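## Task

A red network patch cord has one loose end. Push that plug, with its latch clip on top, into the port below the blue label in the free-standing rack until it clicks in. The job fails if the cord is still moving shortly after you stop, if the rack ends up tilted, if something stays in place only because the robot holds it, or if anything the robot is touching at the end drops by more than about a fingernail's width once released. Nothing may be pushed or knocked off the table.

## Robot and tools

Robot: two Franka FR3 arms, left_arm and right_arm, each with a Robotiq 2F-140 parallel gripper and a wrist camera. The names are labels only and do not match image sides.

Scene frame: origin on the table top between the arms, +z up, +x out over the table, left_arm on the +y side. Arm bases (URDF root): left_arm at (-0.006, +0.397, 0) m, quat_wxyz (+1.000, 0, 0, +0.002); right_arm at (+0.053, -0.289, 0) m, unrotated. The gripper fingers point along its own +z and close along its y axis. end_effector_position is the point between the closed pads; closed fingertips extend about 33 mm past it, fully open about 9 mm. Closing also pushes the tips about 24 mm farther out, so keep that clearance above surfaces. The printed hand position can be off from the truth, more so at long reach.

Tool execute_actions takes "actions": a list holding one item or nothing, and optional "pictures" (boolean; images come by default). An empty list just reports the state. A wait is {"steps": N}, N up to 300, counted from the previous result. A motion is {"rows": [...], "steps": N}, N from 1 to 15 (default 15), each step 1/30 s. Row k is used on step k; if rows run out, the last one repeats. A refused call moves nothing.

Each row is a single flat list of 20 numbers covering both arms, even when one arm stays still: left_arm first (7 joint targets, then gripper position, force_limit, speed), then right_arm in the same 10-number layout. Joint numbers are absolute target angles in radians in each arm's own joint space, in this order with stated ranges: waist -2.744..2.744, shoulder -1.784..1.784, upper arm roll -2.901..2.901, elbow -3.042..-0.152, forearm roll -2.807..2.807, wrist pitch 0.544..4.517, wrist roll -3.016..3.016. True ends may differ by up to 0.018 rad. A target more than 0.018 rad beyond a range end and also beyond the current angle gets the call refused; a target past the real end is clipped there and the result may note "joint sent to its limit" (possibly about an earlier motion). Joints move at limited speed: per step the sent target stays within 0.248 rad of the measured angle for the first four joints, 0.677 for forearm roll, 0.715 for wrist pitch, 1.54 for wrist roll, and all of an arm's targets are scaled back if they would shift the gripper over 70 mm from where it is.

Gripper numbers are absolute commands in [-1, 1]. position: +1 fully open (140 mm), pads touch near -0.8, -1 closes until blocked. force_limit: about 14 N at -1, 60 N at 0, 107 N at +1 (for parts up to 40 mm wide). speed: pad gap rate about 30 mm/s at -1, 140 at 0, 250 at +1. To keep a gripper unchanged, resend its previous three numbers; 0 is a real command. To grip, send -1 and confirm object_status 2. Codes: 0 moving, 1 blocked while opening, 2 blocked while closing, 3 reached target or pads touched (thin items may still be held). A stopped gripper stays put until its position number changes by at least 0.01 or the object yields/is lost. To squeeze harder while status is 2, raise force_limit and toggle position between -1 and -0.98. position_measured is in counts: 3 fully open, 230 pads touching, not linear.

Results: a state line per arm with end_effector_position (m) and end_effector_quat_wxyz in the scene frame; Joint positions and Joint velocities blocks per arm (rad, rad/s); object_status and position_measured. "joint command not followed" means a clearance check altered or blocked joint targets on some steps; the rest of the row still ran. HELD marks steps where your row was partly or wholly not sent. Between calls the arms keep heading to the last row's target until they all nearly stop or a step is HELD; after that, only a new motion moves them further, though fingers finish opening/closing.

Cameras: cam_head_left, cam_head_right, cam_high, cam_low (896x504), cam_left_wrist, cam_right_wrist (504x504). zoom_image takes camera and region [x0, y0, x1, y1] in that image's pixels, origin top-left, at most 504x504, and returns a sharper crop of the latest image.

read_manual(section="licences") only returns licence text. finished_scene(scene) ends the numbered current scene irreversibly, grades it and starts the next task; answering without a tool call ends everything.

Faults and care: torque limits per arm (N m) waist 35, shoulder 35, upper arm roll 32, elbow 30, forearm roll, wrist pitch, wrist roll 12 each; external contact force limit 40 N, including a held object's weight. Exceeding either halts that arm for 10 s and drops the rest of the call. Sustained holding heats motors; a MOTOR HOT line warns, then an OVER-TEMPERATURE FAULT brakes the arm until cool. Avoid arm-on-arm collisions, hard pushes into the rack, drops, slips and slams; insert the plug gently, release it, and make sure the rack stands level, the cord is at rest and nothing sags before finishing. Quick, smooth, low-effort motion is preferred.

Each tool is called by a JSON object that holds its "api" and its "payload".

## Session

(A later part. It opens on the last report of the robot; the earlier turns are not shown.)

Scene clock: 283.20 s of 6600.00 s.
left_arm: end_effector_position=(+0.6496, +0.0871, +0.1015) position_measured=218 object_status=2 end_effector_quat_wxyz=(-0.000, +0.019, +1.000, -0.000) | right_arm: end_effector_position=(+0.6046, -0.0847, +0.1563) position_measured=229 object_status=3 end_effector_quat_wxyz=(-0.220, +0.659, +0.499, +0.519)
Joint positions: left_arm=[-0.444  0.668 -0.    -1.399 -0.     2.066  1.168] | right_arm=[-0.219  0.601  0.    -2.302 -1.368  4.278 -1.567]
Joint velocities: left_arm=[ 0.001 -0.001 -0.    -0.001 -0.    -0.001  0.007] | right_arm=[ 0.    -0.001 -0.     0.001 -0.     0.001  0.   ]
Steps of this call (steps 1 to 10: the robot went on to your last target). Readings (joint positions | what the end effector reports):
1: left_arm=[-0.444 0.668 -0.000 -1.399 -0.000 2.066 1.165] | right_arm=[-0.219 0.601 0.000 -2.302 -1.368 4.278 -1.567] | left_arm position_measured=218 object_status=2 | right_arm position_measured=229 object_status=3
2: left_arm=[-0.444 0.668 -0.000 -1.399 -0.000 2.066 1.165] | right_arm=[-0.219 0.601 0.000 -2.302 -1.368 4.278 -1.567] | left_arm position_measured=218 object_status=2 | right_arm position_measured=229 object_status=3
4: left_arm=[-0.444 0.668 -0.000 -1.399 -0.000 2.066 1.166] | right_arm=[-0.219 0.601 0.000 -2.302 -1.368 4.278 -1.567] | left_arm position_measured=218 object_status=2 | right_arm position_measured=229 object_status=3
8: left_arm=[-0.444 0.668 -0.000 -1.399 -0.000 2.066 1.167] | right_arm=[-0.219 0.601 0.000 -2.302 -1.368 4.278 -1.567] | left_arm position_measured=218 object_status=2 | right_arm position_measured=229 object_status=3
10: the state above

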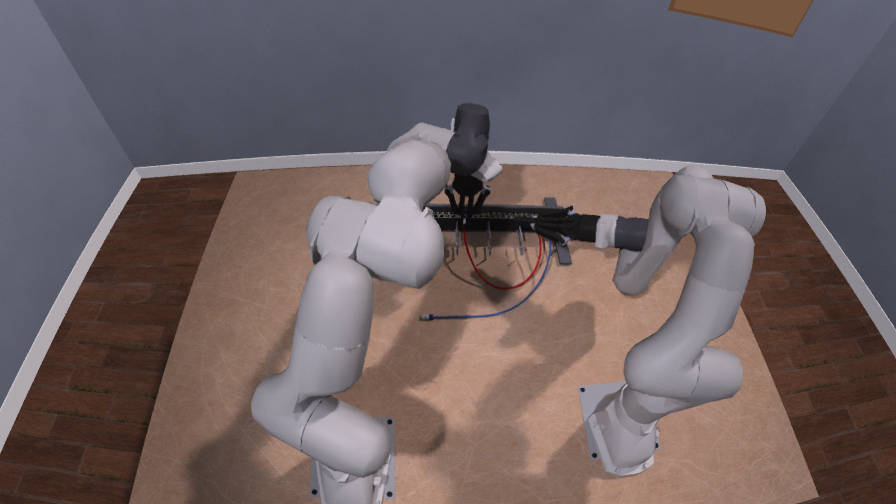

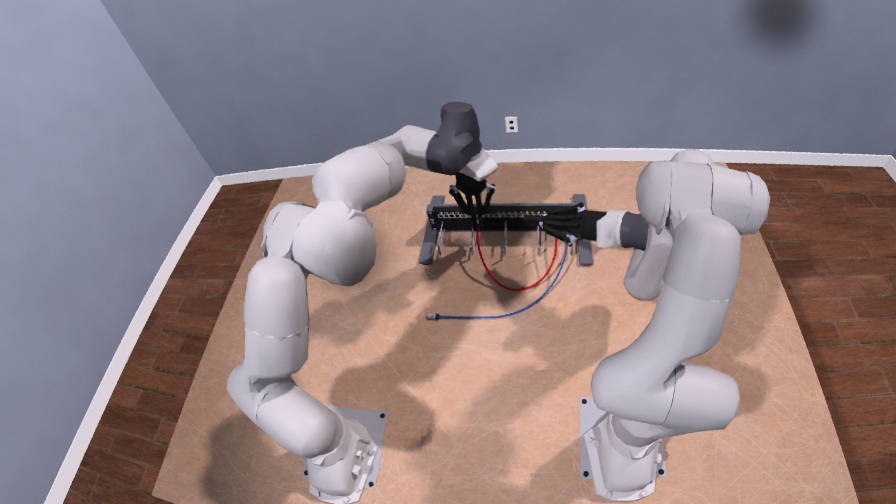

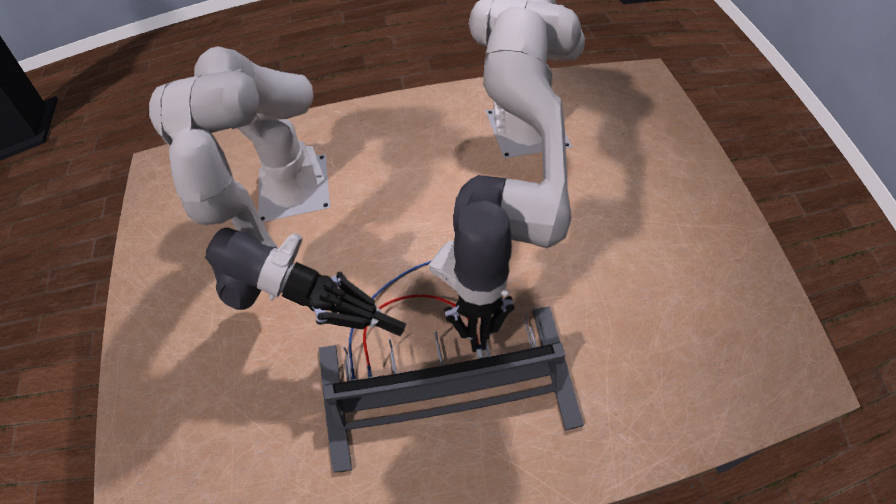

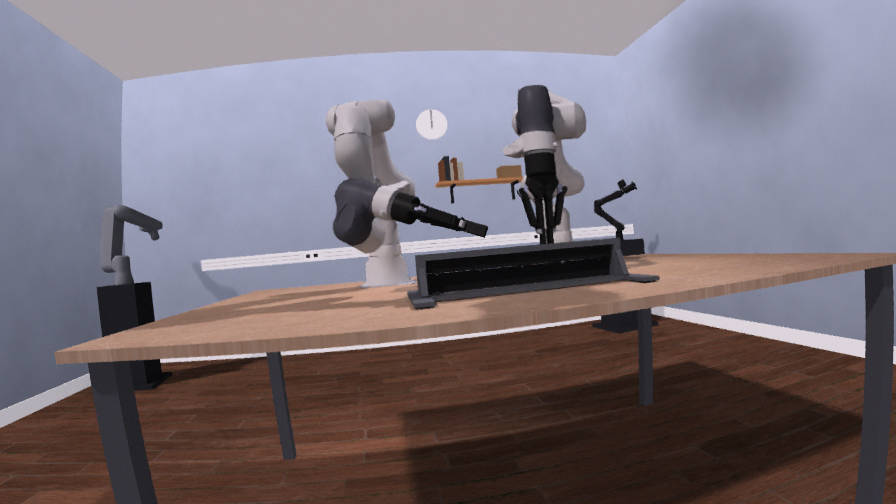

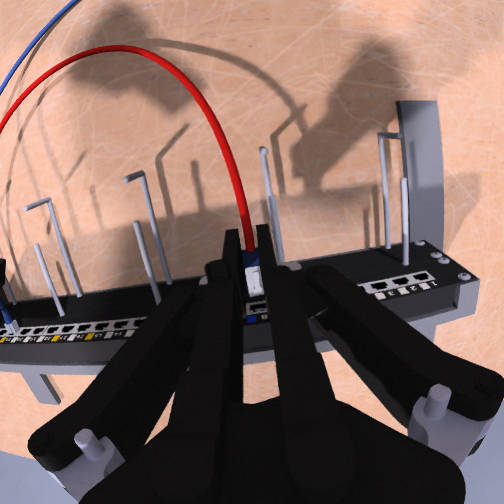

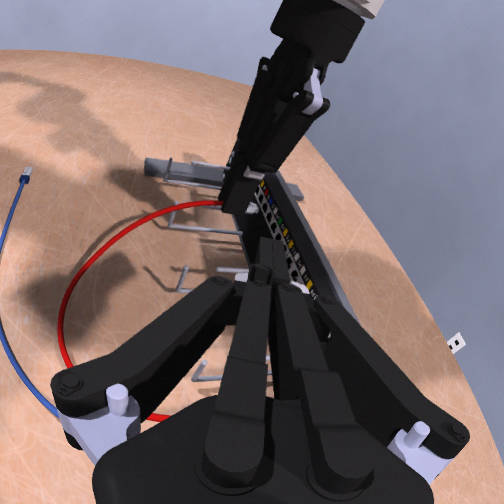

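{"api": "execute_actions", "payload": {"actions": [{"rows": [[-0.443,0.672,0,-1.388,-0.004,2.055,1.18,-1,0.3,-0.6, -0.22,0.6,0,-2.3,-1.37,4.28,-1.571,-0.8,0,0],[-0.4425,0.677,0,-1.378,-0.004,2.045,1.18,-1,0.3,-0.6, -0.22,0.6,0,-2.3,-1.37,4.28,-1.571,-0.8,0,0],[-0.442,0.682,0,-1.368,-0.004,2.04,1.18,-1,0.3,-0.6, -0.22,0.6,0,-2.3,-1.37,4.28,-1.571,-0.8,0,0],[-0.4412,0.6866,0,-1.3585,-0.004,2.04,1.18,-1,0.3,-0.6, -0.22,0.6,0,-2.3,-1.37,4.28,-1.571,-0.8,0,0],[-0.4412,0.6866,0,-1.3585,-0.004,2.04,1.18,-1,0.3,-0.6, -0.22,0.6,0,-2.3,-1.37,4.28,-1.571,-0.8,0,0],[-0.4412,0.6866,0,-1.3585,-0.004,2.0436,1.18,-1,0.3,-0.6, -0.22,0.6,0,-2.3,-1.37,4.28,-1.571,-0.8,0,0]], "steps": 15}], "pictures": false}}

{"api": "execute_actions", "payload": {"actions": [{"steps": 8}]}}

{"api": "zoom_image", "payload": {"camera": "cam_left_wrist", "region": [225, 260, 290, 335]}}

{"api": "zoom_image", "payload": {"camera": "cam_right_wrist", "region": [225, 175, 285, 225]}}

Scene clock: 311.33 s of 6600.00 s.
left_arm: end_effector_position=(+0.6559, +0.0858, +0.1052) position_measured=218 object_status=2 end_effector_quat_wxyz=(+0.001, +0.020, +1.000, -0.000) | right_arm: end_effector_position=(+0.6046, -0.0847, +0.1563) position_measured=229 object_status=3 end_effector_quat_wxyz=(-0.220, +0.659, +0.499, +0.519)
Joint positions: left_arm=[-0.442  0.685 -0.    -1.36  -0.     2.047  1.172] | right_arm=[-0.219  0.601  0.    -2.302 -1.368  4.278 -1.567]
Joint velocities: left_arm=[ 0.001  0.003  0.001  0.003  0.001 -0.006  0.   ] | right_arm=[ 0.002 -0.    -0.001  0.    -0.001 -0.     0.001]
Steps of this call (steps 1 to 15: the robot went on to your last target; steps 16 to 90: nothing new was sent; then 24.63 s passed at rest; steps 91 to 105: all 15 steps of this action). Readings (joint positions | what the end effector reports):
91: left_arm=[-0.444 0.669 -0.000 -1.396 -0.000 2.064 1.170] | right_arm=[-0.219 0.601 0.000 -2.302 -1.368 4.278 -1.567] | left_arm position_measured=218 object_status=2 | right_arm position_measured=229 object_status=3
92: left_arm=[-0.444 0.671 -0.000 -1.391 -0.000 2.061 1.170] | right_arm=[-0.219 0.601 0.000 -2.302 -1.368 4.278 -1.567] | left_arm position_measured=218 object_status=2 | right_arm position_measured=229 object_status=3
94: left_arm=[-0.444 0.677 -0.000 -1.377 -0.000 2.055 1.171] | right_arm=[-0.219 0.601 0.000 -2.302 -1.368 4.278 -1.567] | left_arm position_measured=218 object_status=2 | right_arm position_measured=229 object_status=3
98: left_arm=[-0.443 0.683 -0.000 -1.363 -0.000 2.050 1.172] | right_arm=[-0.219 0.601 0.000 -2.302 -1.368 4.278 -1.567] | left_arm position_measured=218 object_status=2 | right_arm position_measured=229 object_status=3
105: the state above

Scene clock: 311.60 s of 6600.00 s.
left_arm: end_effector_position=(+0.6557, +0.0859, +0.1051) position_measured=218 object_status=2 end_effector_quat_wxyz=(+0.000, +0.020, +1.000, -0.000) | right_arm: end_effector_position=(+0.6046, -0.0847, +0.1563) position_measured=229 object_status=3 end_effector_quat_wxyz=(-0.220, +0.659, +0.499, +0.519)
Joint positions: left_arm=[-0.442  0.685 -0.    -1.36  -0.     2.046  1.173] | right_arm=[-0.219  0.601  0.    -2.302 -1.368  4.278 -1.567]
Joint velocities: left_arm=[ 0.001 -0.    -0.     0.001 -0.    -0.002  0.   ] | right_arm=[-0.001  0.    -0.001  0.    -0.001  0.     0.   ]
Steps of this call (steps 1 to 8: the robot went on to your last target). Readings (joint positions | what the end effector reports):
1: left_arm=[-0.442 0.685 -0.000 -1.360 -0.000 2.047 1.172] | right_arm=[-0.219 0.601 0.000 -2.302 -1.368 4.278 -1.567] | left_arm position_measured=218 object_status=2 | right_arm position_measured=229 object_status=3
2: left_arm=[-0.442 0.685 -0.000 -1.360 -0.000 2.046 1.172] | right_arm=[-0.219 0.601 0.000 -2.302 -1.368 4.278 -1.567] | left_arm position_measured=218 object_status=2 | right_arm position_measured=229 object_status=3
4: left_arm=[-0.442 0.685 -0.000 -1.360 -0.000 2.046 1.172] | right_arm=[-0.219 0.601 0.000 -2.302 -1.368 4.278 -1.567] | left_arm position_measured=218 object_status=2 | right_arm position_measured=229 object_status=3
8: the state above

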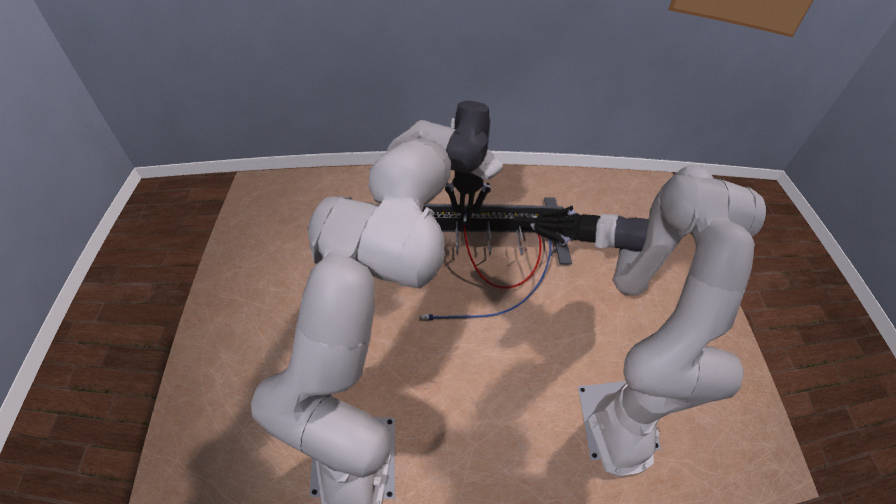

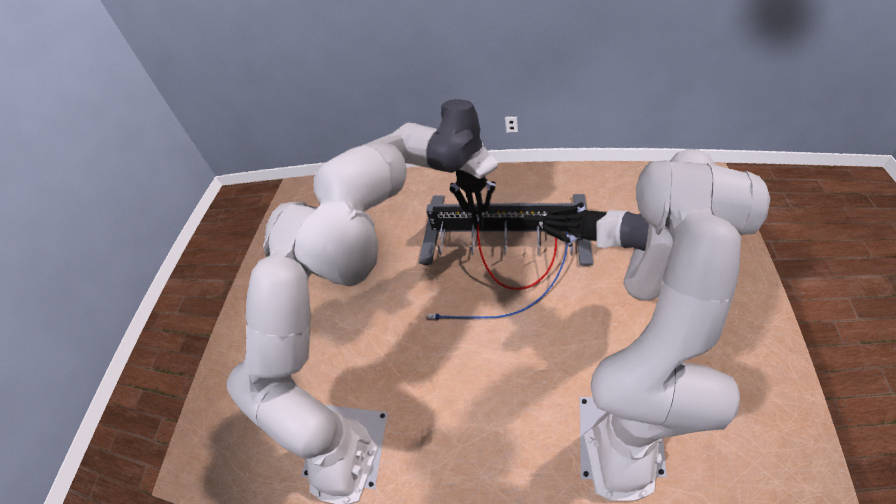

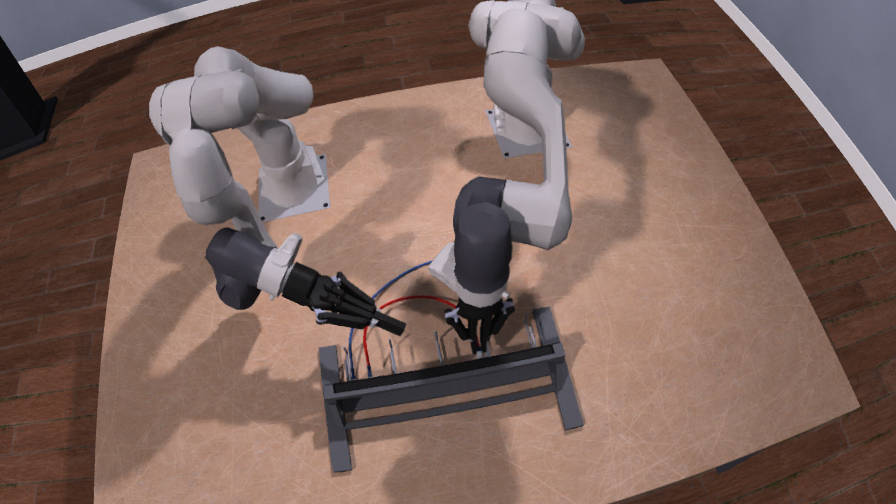

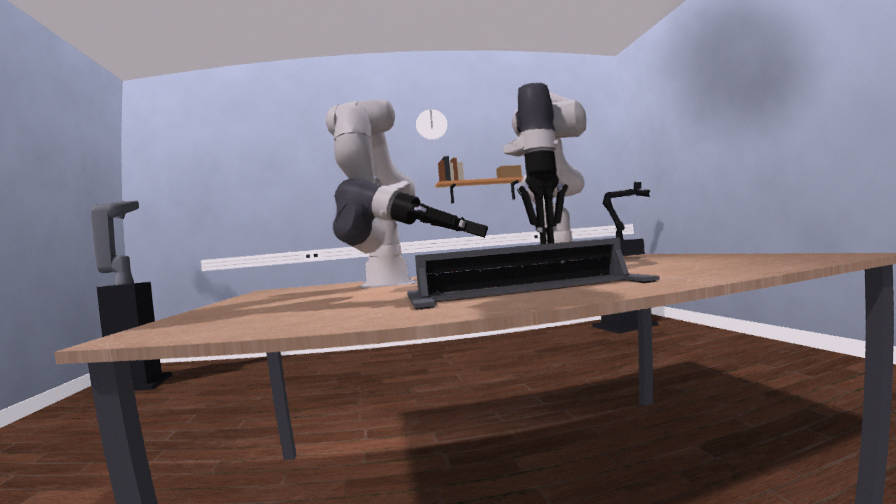

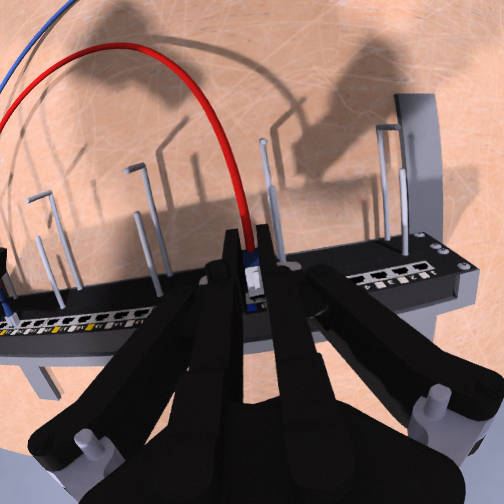

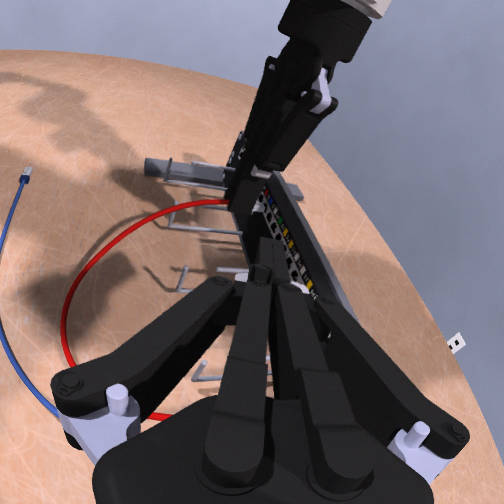

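Region (225, 260, 290, 335) of cam_left_wrist's 504x504 image, scaled by 6.720, with more detail than that image has; it fills the left 437 columns of this view, and the rest is white.

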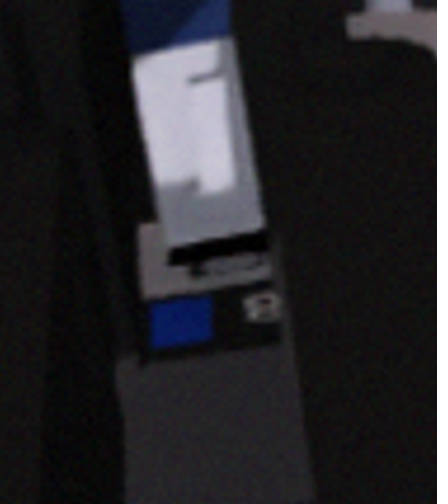

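Region (225, 175, 285, 225) of cam_right_wrist's 504x504 image, scaled by 8.400, with more detail than that image has.

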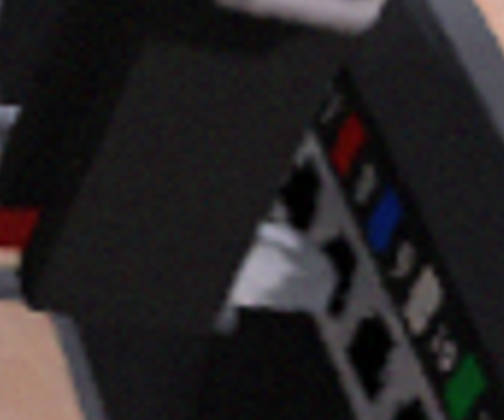

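{"api": "execute_actions", "payload": {"actions": [{"rows": [[-0.44,0.692,0,-1.351,-0.004,2.0415,1.181,-1,0.3,-0.6, -0.22,0.6,0,-2.3,-1.37,4.28,-1.571,-0.8,0,0]], "steps": 12}], "pictures": false}}

Scene clock: 322.63 s of 6600.00 s.
left_arm: end_effector_position=(+0.6571, +0.0862, +0.1043) position_measured=218 object_status=2 end_effector_quat_wxyz=(+0.000, +0.020, +1.000, -0.000) | right_arm: end_effector_position=(+0.6046, -0.0847, +0.1563) position_measured=229 object_status=3 end_effector_quat_wxyz=(-0.220, +0.659, +0.499, +0.519)
Joint positions: left_arm=[-0.441  0.69  -0.    -1.353 -0.     2.044  1.174] | right_arm=[-0.219  0.601  0.    -2.302 -1.368  4.278 -1.567]
Joint velocities: left_arm=[ 0.     0.    -0.     0.     0.001 -0.001  0.002] | right_arm=[-0.001 -0.     0.001  0.    -0.    -0.    -0.001]
Steps of this call (steps 1 to 15: the robot went on to your last target; steps 16 to 90: nothing new was sent; then 7.63 s passed at rest; steps 91 to 102: all 12 steps of this action). Readings (joint positions | what the end effector reports):
91: left_arm=[-0.442 0.686 -0.000 -1.358 -0.000 2.045 1.173] | right_arm=[-0.219 0.601 0.000 -2.302 -1.368 4.278 -1.567] | left_arm position_measured=218 object_status=2 | right_arm position_measured=229 object_status=3
92: left_arm=[-0.442 0.687 -0.000 -1.356 -0.000 2.045 1.173] | right_arm=[-0.219 0.601 0.000 -2.302 -1.368 4.278 -1.567] | left_arm position_measured=218 object_status=2 | right_arm position_measured=229 object_status=3
94: left_arm=[-0.442 0.689 -0.000 -1.354 -0.000 2.045 1.173] | right_arm=[-0.219 0.601 0.000 -2.302 -1.368 4.278 -1.567] | left_arm position_measured=218 object_status=2 | right_arm position_measured=229 object_status=3
98: left_arm=[-0.441 0.690 -0.000 -1.353 -0.000 2.044 1.173] | right_arm=[-0.219 0.601 0.000 -2.302 -1.368 4.278 -1.567] | left_arm position_measured=218 object_status=2 | right_arm position_measured=229 object_status=3
102: the state above

{"api": "execute_actions", "payload": {"actions": [{"rows": [[-0.4397,0.6938,0,-1.3478,-0.004,2.039,1.182,-1,0.3,-0.6, -0.22,0.6,0,-2.3,-1.37,4.28,-1.571,-0.8,0,0],[-0.4395,0.6955,0,-1.3448,-0.004,2.037,1.182,-1,0.3,-0.6, -0.22,0.6,0,-2.3,-1.37,4.28,-1.571,-0.8,0,0],[-0.4392,0.6973,0,-1.3418,-0.004,2.0355,1.183,-1,0.3,-0.6, -0.22,0.6,0,-2.3,-1.37,4.28,-1.571,-0.8,0,0],[-0.4389,0.6991,0,-1.3388,-0.004,2.034,1.183,-1,0.3,-0.6, -0.22,0.6,0,-2.3,-1.37,4.28,-1.571,-0.8,0,0],[-0.4387,0.7008,0,-1.3358,-0.004,2.0328,1.184,-1,0.3,-0.6, -0.22,0.6,0,-2.3,-1.37,4.28,-1.571,-0.8,0,0],[-0.4384,0.7026,0,-1.3328,-0.004,2.0315,1.184,-1,0.3,-0.6, -0.22,0.6,0,-2.3,-1.37,4.28,-1.571,-0.8,0,0],[-0.4382,0.7044,0,-1.3298,-0.004,2.0303,1.184,-1,0.3,-0.6, -0.22,0.6,0,-2.3,-1.37,4.28,-1.571,-0.8,0,0],[-0.4379,0.7062,0,-1.3268,-0.004,2.029,1.184,-1,0.3,-0.6, -0.22,0.6,0,-2.3,-1.37,4.28,-1.571,-0.8,0,0],[-0.4376,0.7079,0,-1.3238,-0.004,2.028,1.184,-1,0.3,-0.6, -0.22,0.6,0,-2.3,-1.37,4.28,-1.571,-0.8,0,0],[-0.4374,0.7097,0,-1.3207,-0.004,2.029,1.184,-1,0.3,-0.6, -0.22,0.6,0,-2.3,-1.37,4.28,-1.571,-0.8,0,0]], "steps": 15}], "pictures": false}}

{"api": "execute_actions", "payload": {"actions": [{"steps": 8}]}}

{"api": "zoom_image", "payload": {"camera": "cam_left_wrist", "region": [225, 260, 290, 335]}}

{"api": "zoom_image", "payload": {"camera": "cam_right_wrist", "region": [225, 175, 285, 225]}}

Scene clock: 331.80 s of 6600.00 s.
left_arm: end_effector_position=(+0.6590, +0.0858, +0.1043) position_measured=218 object_status=2 end_effector_quat_wxyz=(-0.003, +0.021, +1.000, +0.001) | right_arm: end_effector_position=(+0.6046, -0.0847, +0.1563) position_measured=229 object_status=3 end_effector_quat_wxyz=(-0.220, +0.659, +0.499, +0.519)
Joint positions: left_arm=[-0.44   0.706 -0.    -1.325 -0.001  2.024  1.176] | right_arm=[-0.219  0.601  0.    -2.302 -1.368  4.278 -1.567]
Joint velocities: left_arm=[-0.     0.006  0.     0.011 -0.001 -0.012  0.003] | right_arm=[-0.001  0.001  0.001 -0.    -0.001 -0.002 -0.001]
Steps of this call (steps 1 to 15: the robot went on to your last target; steps 16 to 90: nothing new was sent; then 5.67 s passed at rest; steps 91 to 105: all 15 steps of this action). Readings (joint positions | what the end effector reports):
91: left_arm=[-0.441 0.691 -0.000 -1.352 -0.000 2.043 1.174] | right_arm=[-0.219 0.601 0.000 -2.302 -1.368 4.278 -1.567] | left_arm position_measured=218 object_status=2 | right_arm position_measured=229 object_status=3
92: left_arm=[-0.441 0.692 -0.000 -1.350 -0.000 2.042 1.174] | right_arm=[-0.219 0.601 0.000 -2.302 -1.368 4.278 -1.567] | left_arm position_measured=218 object_status=2 | right_arm position_measured=229 object_status=3
94: left_arm=[-0.441 0.694 -0.000 -1.346 -0.000 2.041 1.174] | right_arm=[-0.219 0.601 0.000 -2.302 -1.368 4.278 -1.567] | left_arm position_measured=218 object_status=2 | right_arm position_measured=229 object_status=3
98: left_arm=[-0.441 0.700 -0.000 -1.335 -0.000 2.033 1.175] | right_arm=[-0.219 0.601 0.000 -2.302 -1.368 4.278 -1.567] | left_arm position_measured=218 object_status=2 | right_arm position_measured=229 object_status=3
105: the state above

Scene clock: 332.07 s of 6600.00 s.
left_arm: end_effector_position=(+0.6590, +0.0858, +0.1043) position_measured=218 object_status=2 end_effector_quat_wxyz=(-0.003, +0.021, +1.000, +0.001) | right_arm: end_effector_position=(+0.6046, -0.0847, +0.1563) position_measured=229 object_status=3 end_effector_quat_wxyz=(-0.220, +0.659, +0.499, +0.519)
Joint positions: left_arm=[-0.44   0.707 -0.    -1.324 -0.001  2.023  1.176] | right_arm=[-0.219  0.601  0.    -2.302 -1.368  4.278 -1.567]
Joint velocities: left_arm=[ 0.001  0.002  0.001  0.001  0.    -0.001  0.002] | right_arm=[ 0.001 -0.001  0.001 -0.001 -0.     0.001  0.   ]
Steps of this call (steps 1 to 8: the robot went on to your last target). Readings (joint positions | what the end effector reports):
1: left_arm=[-0.440 0.706 -0.000 -1.324 -0.001 2.024 1.176] | right_arm=[-0.219 0.601 0.000 -2.302 -1.368 4.278 -1.567] | left_arm position_measured=218 object_status=2 | right_arm position_measured=229 object_status=3
2: left_arm=[-0.440 0.706 -0.000 -1.324 -0.001 2.023 1.176] | right_arm=[-0.219 0.601 0.000 -2.302 -1.368 4.278 -1.567] | left_arm position_measured=218 object_status=2 | right_arm position_measured=229 object_status=3
4: left_arm=[-0.440 0.707 -0.000 -1.324 -0.001 2.023 1.176] | right_arm=[-0.219 0.601 0.000 -2.302 -1.368 4.278 -1.567] | left_arm position_measured=218 object_status=2 | right_arm position_measured=229 object_status=3
8: the state above

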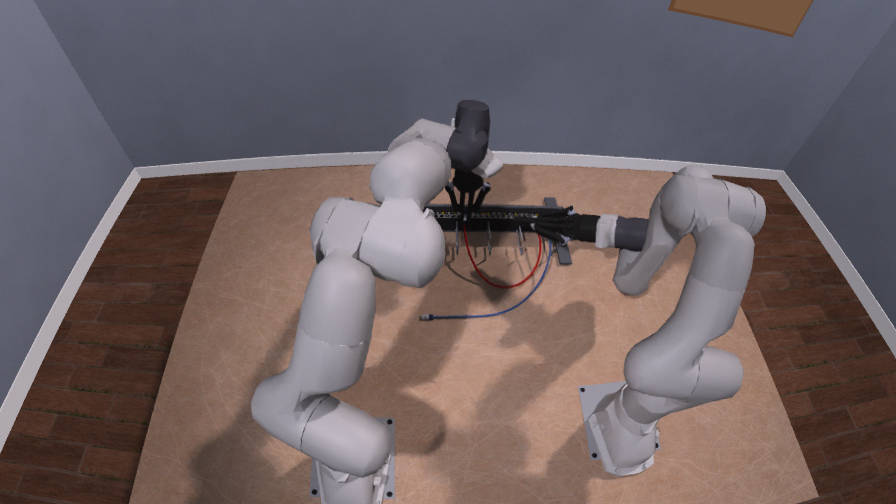

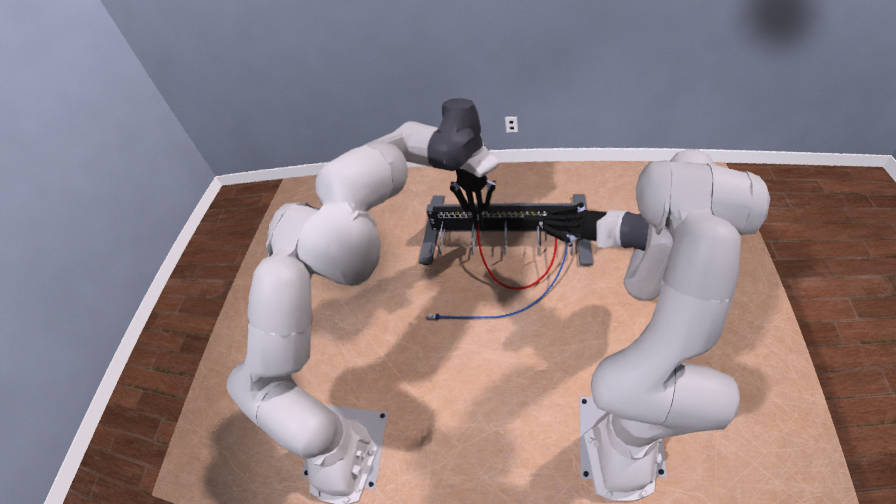

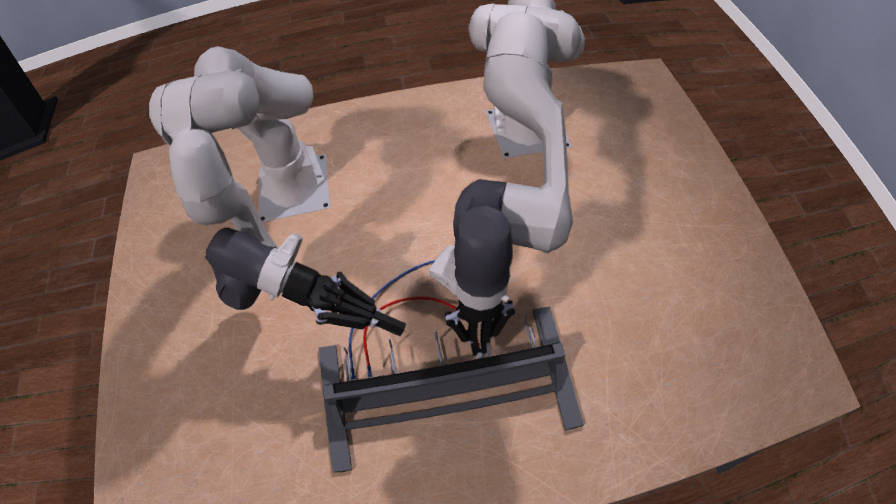

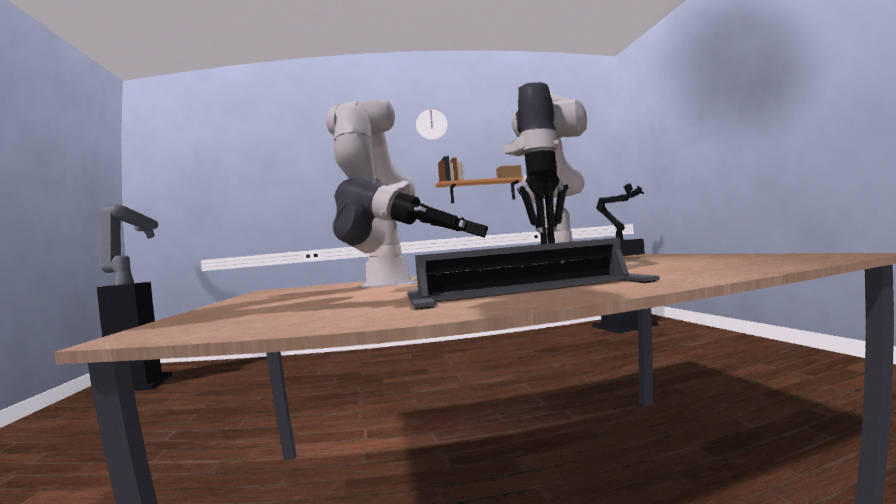

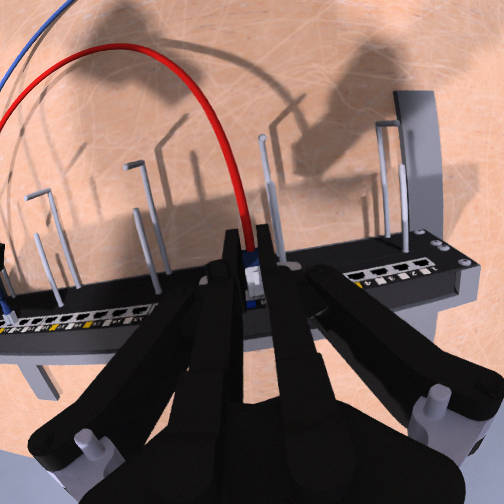

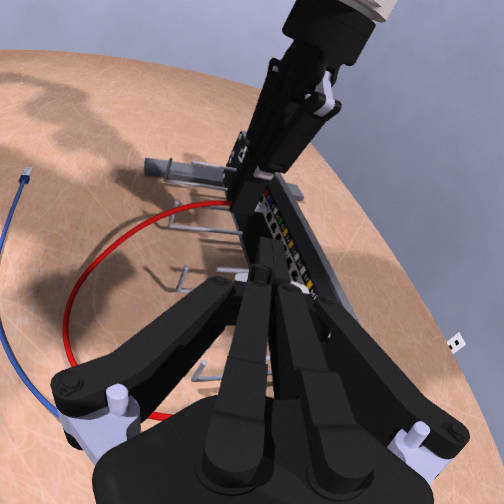

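Region (225, 260, 290, 335) of cam_left_wrist's 504x504 image, scaled by 6.720, with more detail than that image has; it fills the left 437 columns of this view, and the rest is white.

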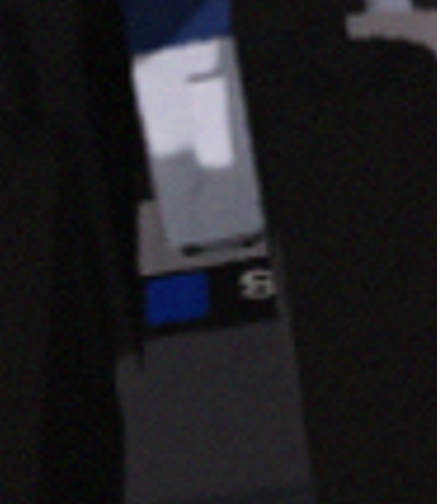

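Region (225, 175, 285, 225) of cam_right_wrist's 504x504 image, scaled by 8.400, with more detail than that image has.

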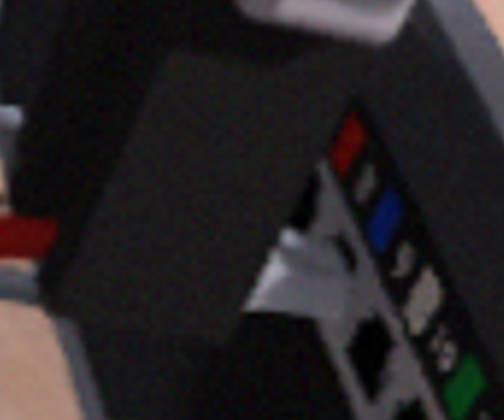

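{"api": "execute_actions", "payload": {"actions": [{"rows": [[-0.4371,0.7097,0,-1.3207,-0.004,2.029,1.184,-1,0.3,-0.6, -0.22,0.6,0,-2.3,-1.37,4.28,-1.571,-0.8,0,0],[-0.4369,0.7097,0,-1.3207,-0.004,2.029,1.184,-1,0.3,-0.6, -0.22,0.6,0,-2.3,-1.37,4.28,-1.571,-0.8,0,0],[-0.4367,0.7097,0,-1.3207,-0.004,2.029,1.184,-1,0.3,-0.6, -0.22,0.6,0,-2.3,-1.37,4.28,-1.571,-0.8,0,0],[-0.4365,0.7097,0,-1.3207,-0.004,2.029,1.184,-1,0.3,-0.6, -0.22,0.6,0,-2.3,-1.37,4.28,-1.571,-0.8,0,0],[-0.4363,0.7097,0,-1.3207,-0.004,2.029,1.184,-1,0.3,-0.6, -0.22,0.6,0,-2.3,-1.37,4.28,-1.571,-0.8,0,0]], "steps": 15}], "pictures": false}}

Scene clock: 341.73 s of 6600.00 s.
left_arm: end_effector_position=(+0.6590, +0.0858, +0.1043) position_measured=218 object_status=2 end_effector_quat_wxyz=(-0.004, +0.021, +1.000, +0.001) | right_arm: end_effector_position=(+0.6046, -0.0847, +0.1563) position_measured=229 object_status=3 end_effector_quat_wxyz=(-0.220, +0.659, +0.499, +0.519)
Joint positions: left_arm=[-0.44   0.707 -0.001 -1.323 -0.001  2.023  1.177] | right_arm=[-0.219  0.601  0.    -2.302 -1.368  4.278 -1.567]
Joint velocities: left_arm=[ 0.001  0.     0.    -0.     0.001 -0.     0.   ] | right_arm=[-0.    -0.     0.001 -0.     0.001 -0.     0.002]
Steps of this call (steps 1 to 15: the robot went on to your last target; steps 16 to 90: nothing new was sent; then 6.17 s passed at rest; steps 91 to 105: all 15 steps of this action). Readings (joint positions | what the end effector reports):
91: left_arm=[-0.440 0.707 -0.000 -1.323 -0.001 2.023 1.176] | right_arm=[-0.219 0.601 0.000 -2.302 -1.368 4.278 -1.567] | left_arm position_measured=218 object_status=2 | right_arm position_measured=229 object_status=3
92: left_arm=[-0.440 0.707 -0.000 -1.323 -0.001 2.023 1.176] | right_arm=[-0.219 0.601 0.000 -2.302 -1.368 4.278 -1.567] | left_arm position_measured=218 object_status=2 | right_arm position_measured=229 object_status=3
94: left_arm=[-0.440 0.707 -0.000 -1.323 -0.001 2.023 1.177] | right_arm=[-0.219 0.601 0.000 -2.302 -1.368 4.278 -1.567] | left_arm position_measured=218 object_status=2 | right_arm position_measured=229 object_status=3
98: left_arm=[-0.440 0.707 -0.001 -1.323 -0.001 2.023 1.177] | right_arm=[-0.219 0.601 0.000 -2.302 -1.368 4.278 -1.567] | left_arm position_measured=218 object_status=2 | right_arm position_measured=229 object_status=3
105: the state above

{"api": "execute_actions", "payload": {"actions": [{"rows": [[-0.4395,0.708,0,-1.3225,-0.004,2.018,1.184,-1,0.3,-0.6, -0.22,0.6,0,-2.3,-1.37,4.28,-1.571,-0.8,0,0],[-0.4395,0.708,0,-1.3225,-0.004,2.018,1.184,-1,0.3,-0.6, -0.22,0.6,0,-2.3,-1.37,4.28,-1.571,-0.8,0,0],[-0.4395,0.708,0,-1.3225,-0.004,2.018,1.184,-1,0.3,-0.6, -0.22,0.6,0,-2.3,-1.37,4.28,-1.571,-0.8,0,0],[-0.4395,0.708,0,-1.3225,-0.004,2.018,1.184,-1,0.3,-0.6, -0.22,0.6,0,-2.3,-1.37,4.28,-1.571,-0.8,0,0],[-0.4395,0.708,0,-1.3225,-0.004,2.018,1.184,-1,0.3,-0.6, -0.22,0.6,0,-2.3,-1.37,4.28,-1.571,-0.8,0,0],[-0.4382,0.708,0,-1.3225,-0.004,2.018,1.184,-1,0.3,-0.6, -0.22,0.6,0,-2.3,-1.37,4.28,-1.571,-0.8,0,0]], "steps": 15}]}}

{"api": "zoom_image", "payload": {"camera": "cam_left_wrist", "region": [235, 280, 280, 315]}}

{"api": "zoom_image", "payload": {"camera": "cam_right_wrist", "region": [245, 190, 285, 225]}}

Scene clock: 374.30 s of 6600.00 s.
left_arm: end_effector_position=(+0.6583, +0.0862, +0.1041) position_measured=218 object_status=2 end_effector_quat_wxyz=(-0.005, +0.021, +1.000, +0.001) | right_arm: end_effector_position=(+0.6046, -0.0847, +0.1564) position_measured=229 object_status=3 end_effector_quat_wxyz=(-0.220, +0.659, +0.499, +0.519)
Joint positions: left_arm=[-0.439  0.707 -0.001 -1.323 -0.001  2.02   1.177] | right_arm=[-0.219  0.601  0.    -2.302 -1.368  4.278 -1.567]
Joint velocities: left_arm=[-0.     0.001 -0.001 -0.002  0.001 -0.     0.   ] | right_arm=[0.001 0.    0.    0.001 0.001 0.002 0.002]
Steps of this call (steps 1 to 15: the robot went on to your last target; steps 16 to 90: nothing new was sent; then 29.07 s passed at rest; steps 91 to 105: all 15 steps of this action). Readings (joint positions | what the end effector reports):
91: left_arm=[-0.439 0.707 -0.001 -1.323 -0.001 2.022 1.177] | right_arm=[-0.219 0.601 0.000 -2.302 -1.368 4.278 -1.567] | left_arm position_measured=218 object_status=2 | right_arm position_measured=229 object_status=3
92: left_arm=[-0.439 0.707 -0.001 -1.323 -0.001 2.022 1.177] | right_arm=[-0.219 0.601 0.000 -2.302 -1.368 4.278 -1.567] | left_arm position_measured=218 object_status=2 | right_arm position_measured=229 object_status=3
94: left_arm=[-0.439 0.707 -0.001 -1.323 -0.001 2.021 1.177] | right_arm=[-0.219 0.601 0.000 -2.302 -1.368 4.278 -1.567] | left_arm position_measured=218 object_status=2 | right_arm position_measured=229 object_status=3
98: left_arm=[-0.439 0.707 -0.001 -1.323 -0.001 2.021 1.177] | right_arm=[-0.219 0.601 0.000 -2.302 -1.368 4.278 -1.567] | left_arm position_measured=218 object_status=2 | right_arm position_measured=229 object_status=3
105: the state above

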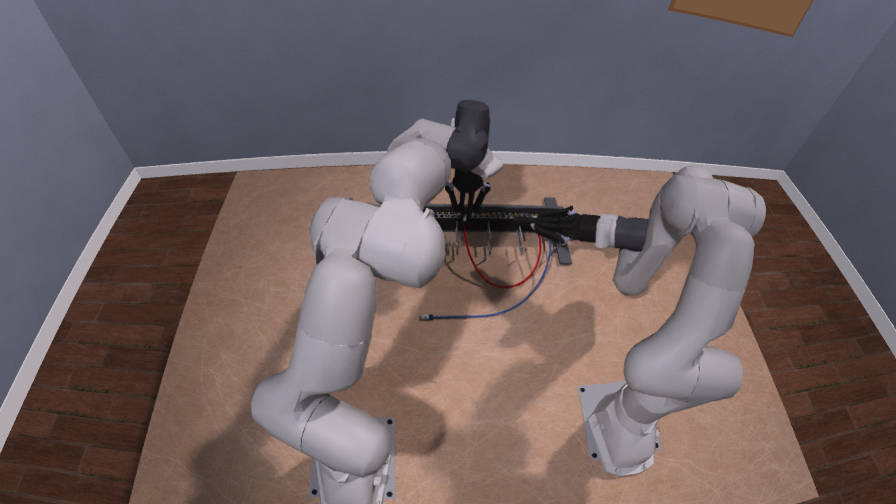

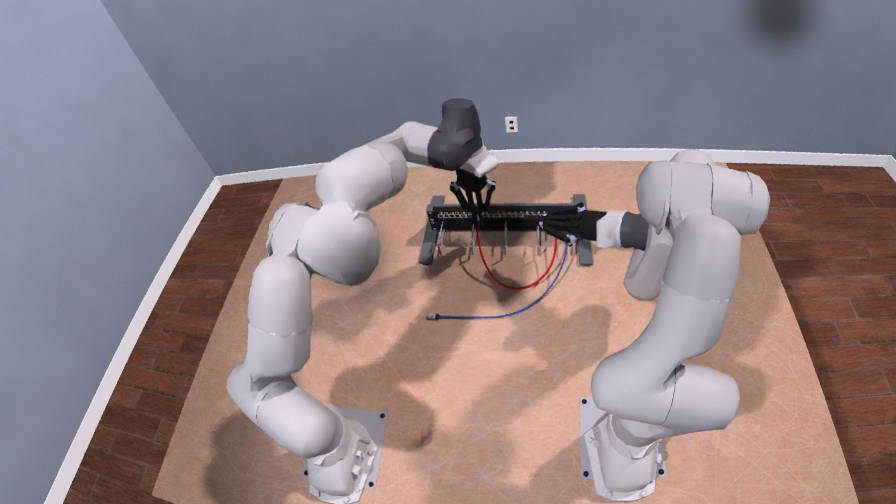

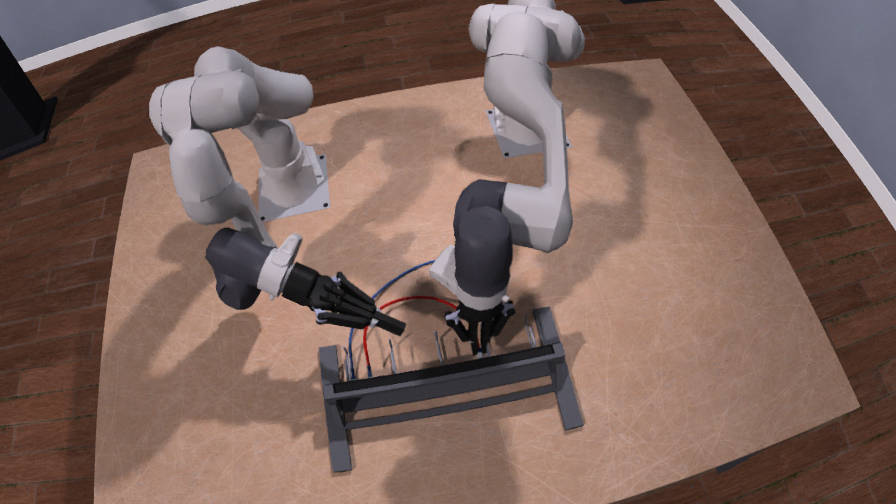

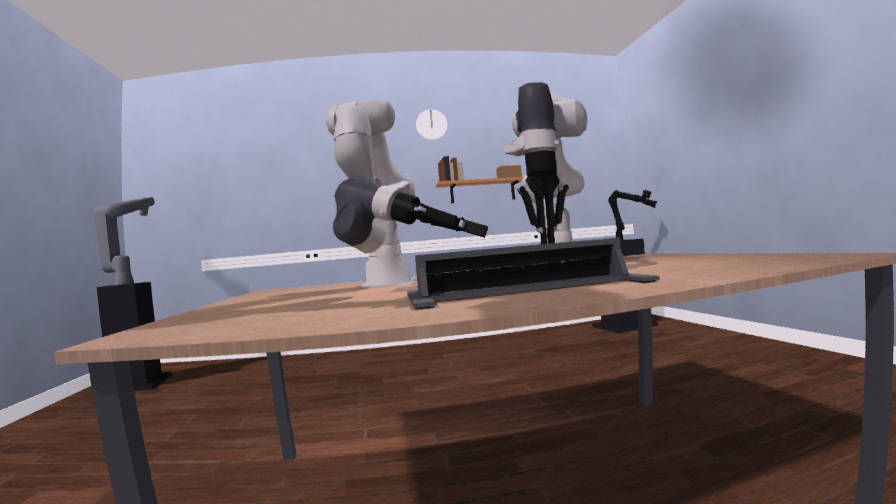

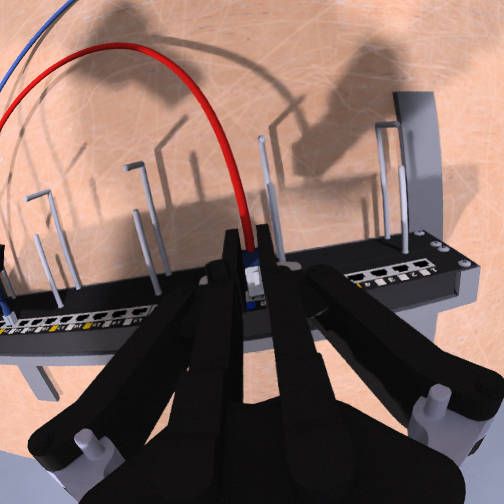

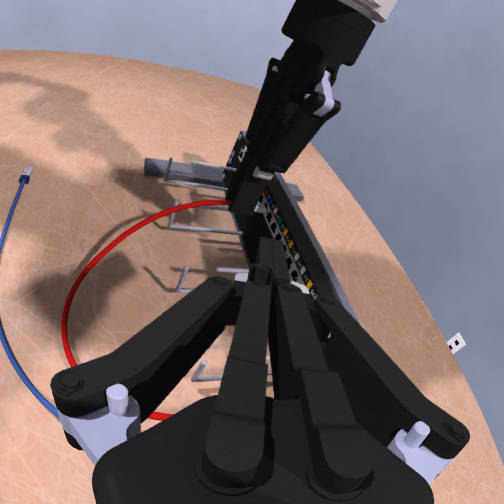

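Region (235, 280, 280, 315) of cam_left_wrist's 504x504 image, scaled by 11.200, with more detail than that image has.

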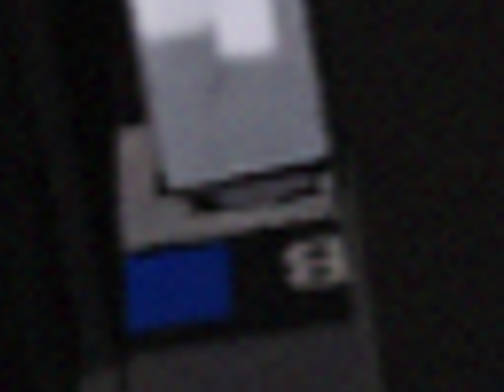

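Region (245, 190, 285, 225) of cam_right_wrist's 504x504 image, scaled by 12.600, with more detail than that image has; it fills the top 441 rows of this view, and the rest is white.

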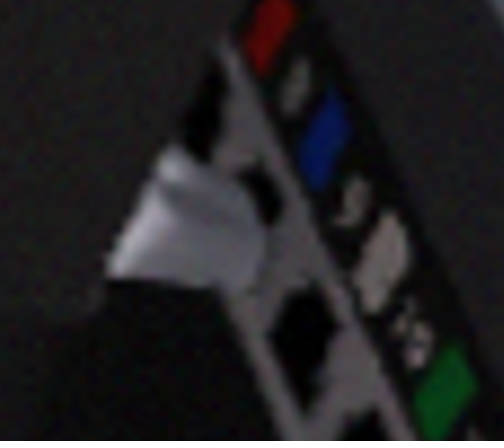

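{"api": "execute_actions", "payload": {"actions": [{"rows": [[-0.4382,0.7088,0,-1.3215,-0.004,2.018,1.184,-1,0.3,-0.6, -0.22,0.6,0,-2.3,-1.37,4.28,-1.571,-0.8,0,0]], "steps": 8}], "pictures": false}}

Scene clock: 399.93 s of 6600.00 s.
left_arm: end_effector_position=(+0.6583, +0.0863, +0.1039) position_measured=218 object_status=2 end_effector_quat_wxyz=(-0.005, +0.021, +1.000, +0.001) | right_arm: end_effector_position=(+0.6046, -0.0847, +0.1564) position_measured=229 object_status=3 end_effector_quat_wxyz=(-0.220, +0.659, +0.499, +0.519)
Joint positions: left_arm=[-0.439  0.707 -0.001 -1.323 -0.001  2.02   1.177] | right_arm=[-0.219  0.601  0.    -2.302 -1.368  4.278 -1.567]
Joint velocities: left_arm=[-0.     0.    -0.     0.    -0.     0.    -0.002] | right_arm=[ 0.001 -0.001  0.    -0.001  0.     0.    -0.   ]
Steps of this call (steps 1 to 15: the robot went on to your last target; steps 16 to 90: nothing new was sent; then 22.37 s passed at rest; steps 91 to 98: all 8 steps of this action). Readings (joint positions | what the end effector reports):
91: left_arm=[-0.439 0.707 -0.001 -1.323 -0.001 2.020 1.177] | right_arm=[-0.219 0.601 0.000 -2.302 -1.368 4.278 -1.567] | left_arm position_measured=218 object_status=2 | right_arm position_measured=229 object_status=3
92: left_arm=[-0.439 0.707 -0.001 -1.323 -0.001 2.020 1.177] | right_arm=[-0.219 0.601 0.000 -2.302 -1.368 4.278 -1.567] | left_arm position_measured=218 object_status=2 | right_arm position_measured=229 object_status=3
94: left_arm=[-0.439 0.707 -0.001 -1.323 -0.001 2.020 1.177] | right_arm=[-0.219 0.601 0.000 -2.302 -1.368 4.278 -1.567] | left_arm position_measured=218 object_status=2 | right_arm position_measured=229 object_status=3
98: the state above

{"api": "execute_actions", "payload": {"actions": [{"rows": [[-0.43804,0.7099,0,-1.3197,-0.004,2.0165,1.184,-1,0.3,-0.6, -0.22,0.6,0,-2.3,-1.37,4.28,-1.571,-0.8,0,0],[-0.43788,0.711,0,-1.3178,-0.004,2.0155,1.184,-1,0.3,-0.6, -0.22,0.6,0,-2.3,-1.37,4.28,-1.571,-0.8,0,0],[-0.4377,0.712,0,-1.316,-0.004,2.0147,1.185,-1,0.3,-0.6, -0.22,0.6,0,-2.3,-1.37,4.28,-1.571,-0.8,0,0],[-0.4375,0.7131,0,-1.3142,-0.004,2.014,1.185,-1,0.3,-0.6, -0.22,0.6,0,-2.3,-1.37,4.28,-1.571,-0.8,0,0],[-0.4373,0.7142,0,-1.3123,-0.004,2.0133,1.185,-1,0.3,-0.6, -0.22,0.6,0,-2.3,-1.37,4.28,-1.571,-0.8,0,0],[-0.4371,0.7153,0,-1.3105,-0.004,2.0126,1.185,-1,0.3,-0.6, -0.22,0.6,0,-2.3,-1.37,4.28,-1.571,-0.8,0,0],[-0.4369,0.7164,0,-1.3087,-0.004,2.012,1.186,-1,0.3,-0.6, -0.22,0.6,0,-2.3,-1.37,4.28,-1.571,-0.8,0,0],[-0.4367,0.7174,0,-1.3068,-0.004,2.0114,1.186,-1,0.3,-0.6, -0.22,0.6,0,-2.3,-1.37,4.28,-1.571,-0.8,0,0],[-0.4366,0.7185,0,-1.305,-0.004,2.0109,1.186,-1,0.3,-0.6, -0.22,0.6,0,-2.3,-1.37,4.28,-1.571,-0.8,0,0],[-0.4365,0.7196,0,-1.3032,-0.004,2.0105,1.186,-1,0.3,-0.6, -0.22,0.6,0,-2.3,-1.37,4.28,-1.571,-0.8,0,0]], "steps": 15}], "pictures": false}}

Scene clock: 413.93 s of 6600.00 s.
left_arm: end_effector_position=(+0.6588, +0.0862, +0.1038) position_measured=218 object_status=2 end_effector_quat_wxyz=(-0.008, +0.021, +1.000, +0.002) | right_arm: end_effector_position=(+0.6046, -0.0847, +0.1564) position_measured=229 object_status=3 end_effector_quat_wxyz=(-0.220, +0.659, +0.499, +0.519)
Joint positions: left_arm=[-0.439  0.716 -0.001 -1.306 -0.001  2.007  1.178] | right_arm=[-0.219  0.601  0.    -2.302 -1.368  4.278 -1.567]
Joint velocities: left_arm=[ 0.001  0.005 -0.     0.008  0.001 -0.008  0.002] | right_arm=[-0.001  0.001 -0.    -0.    -0.001  0.     0.002]
Steps of this call (steps 1 to 15: the robot went on to your last target; steps 16 to 90: nothing new was sent; then 10.50 s passed at rest; steps 91 to 105: all 15 steps of this action). Readings (joint positions | what the end effector reports):
91: left_arm=[-0.439 0.707 -0.001 -1.323 -0.001 2.020 1.177] | right_arm=[-0.219 0.601 0.000 -2.302 -1.368 4.278 -1.567] | left_arm position_measured=218 object_status=2 | right_arm position_measured=229 object_status=3
92: left_arm=[-0.439 0.708 -0.001 -1.322 -0.001 2.019 1.177] | right_arm=[-0.219 0.601 0.000 -2.302 -1.368 4.278 -1.567] | left_arm position_measured=218 object_status=2 | right_arm position_measured=229 object_status=3
94: left_arm=[-0.439 0.709 -0.001 -1.319 -0.001 2.018 1.177] | right_arm=[-0.219 0.601 0.000 -2.302 -1.368 4.278 -1.567] | left_arm position_measured=218 object_status=2 | right_arm position_measured=229 object_status=3
98: left_arm=[-0.439 0.713 -0.001 -1.313 -0.001 2.012 1.177] | right_arm=[-0.219 0.601 0.000 -2.302 -1.368 4.278 -1.567] | left_arm position_measured=218 object_status=2 | right_arm position_measured=229 object_status=3
105: the state above


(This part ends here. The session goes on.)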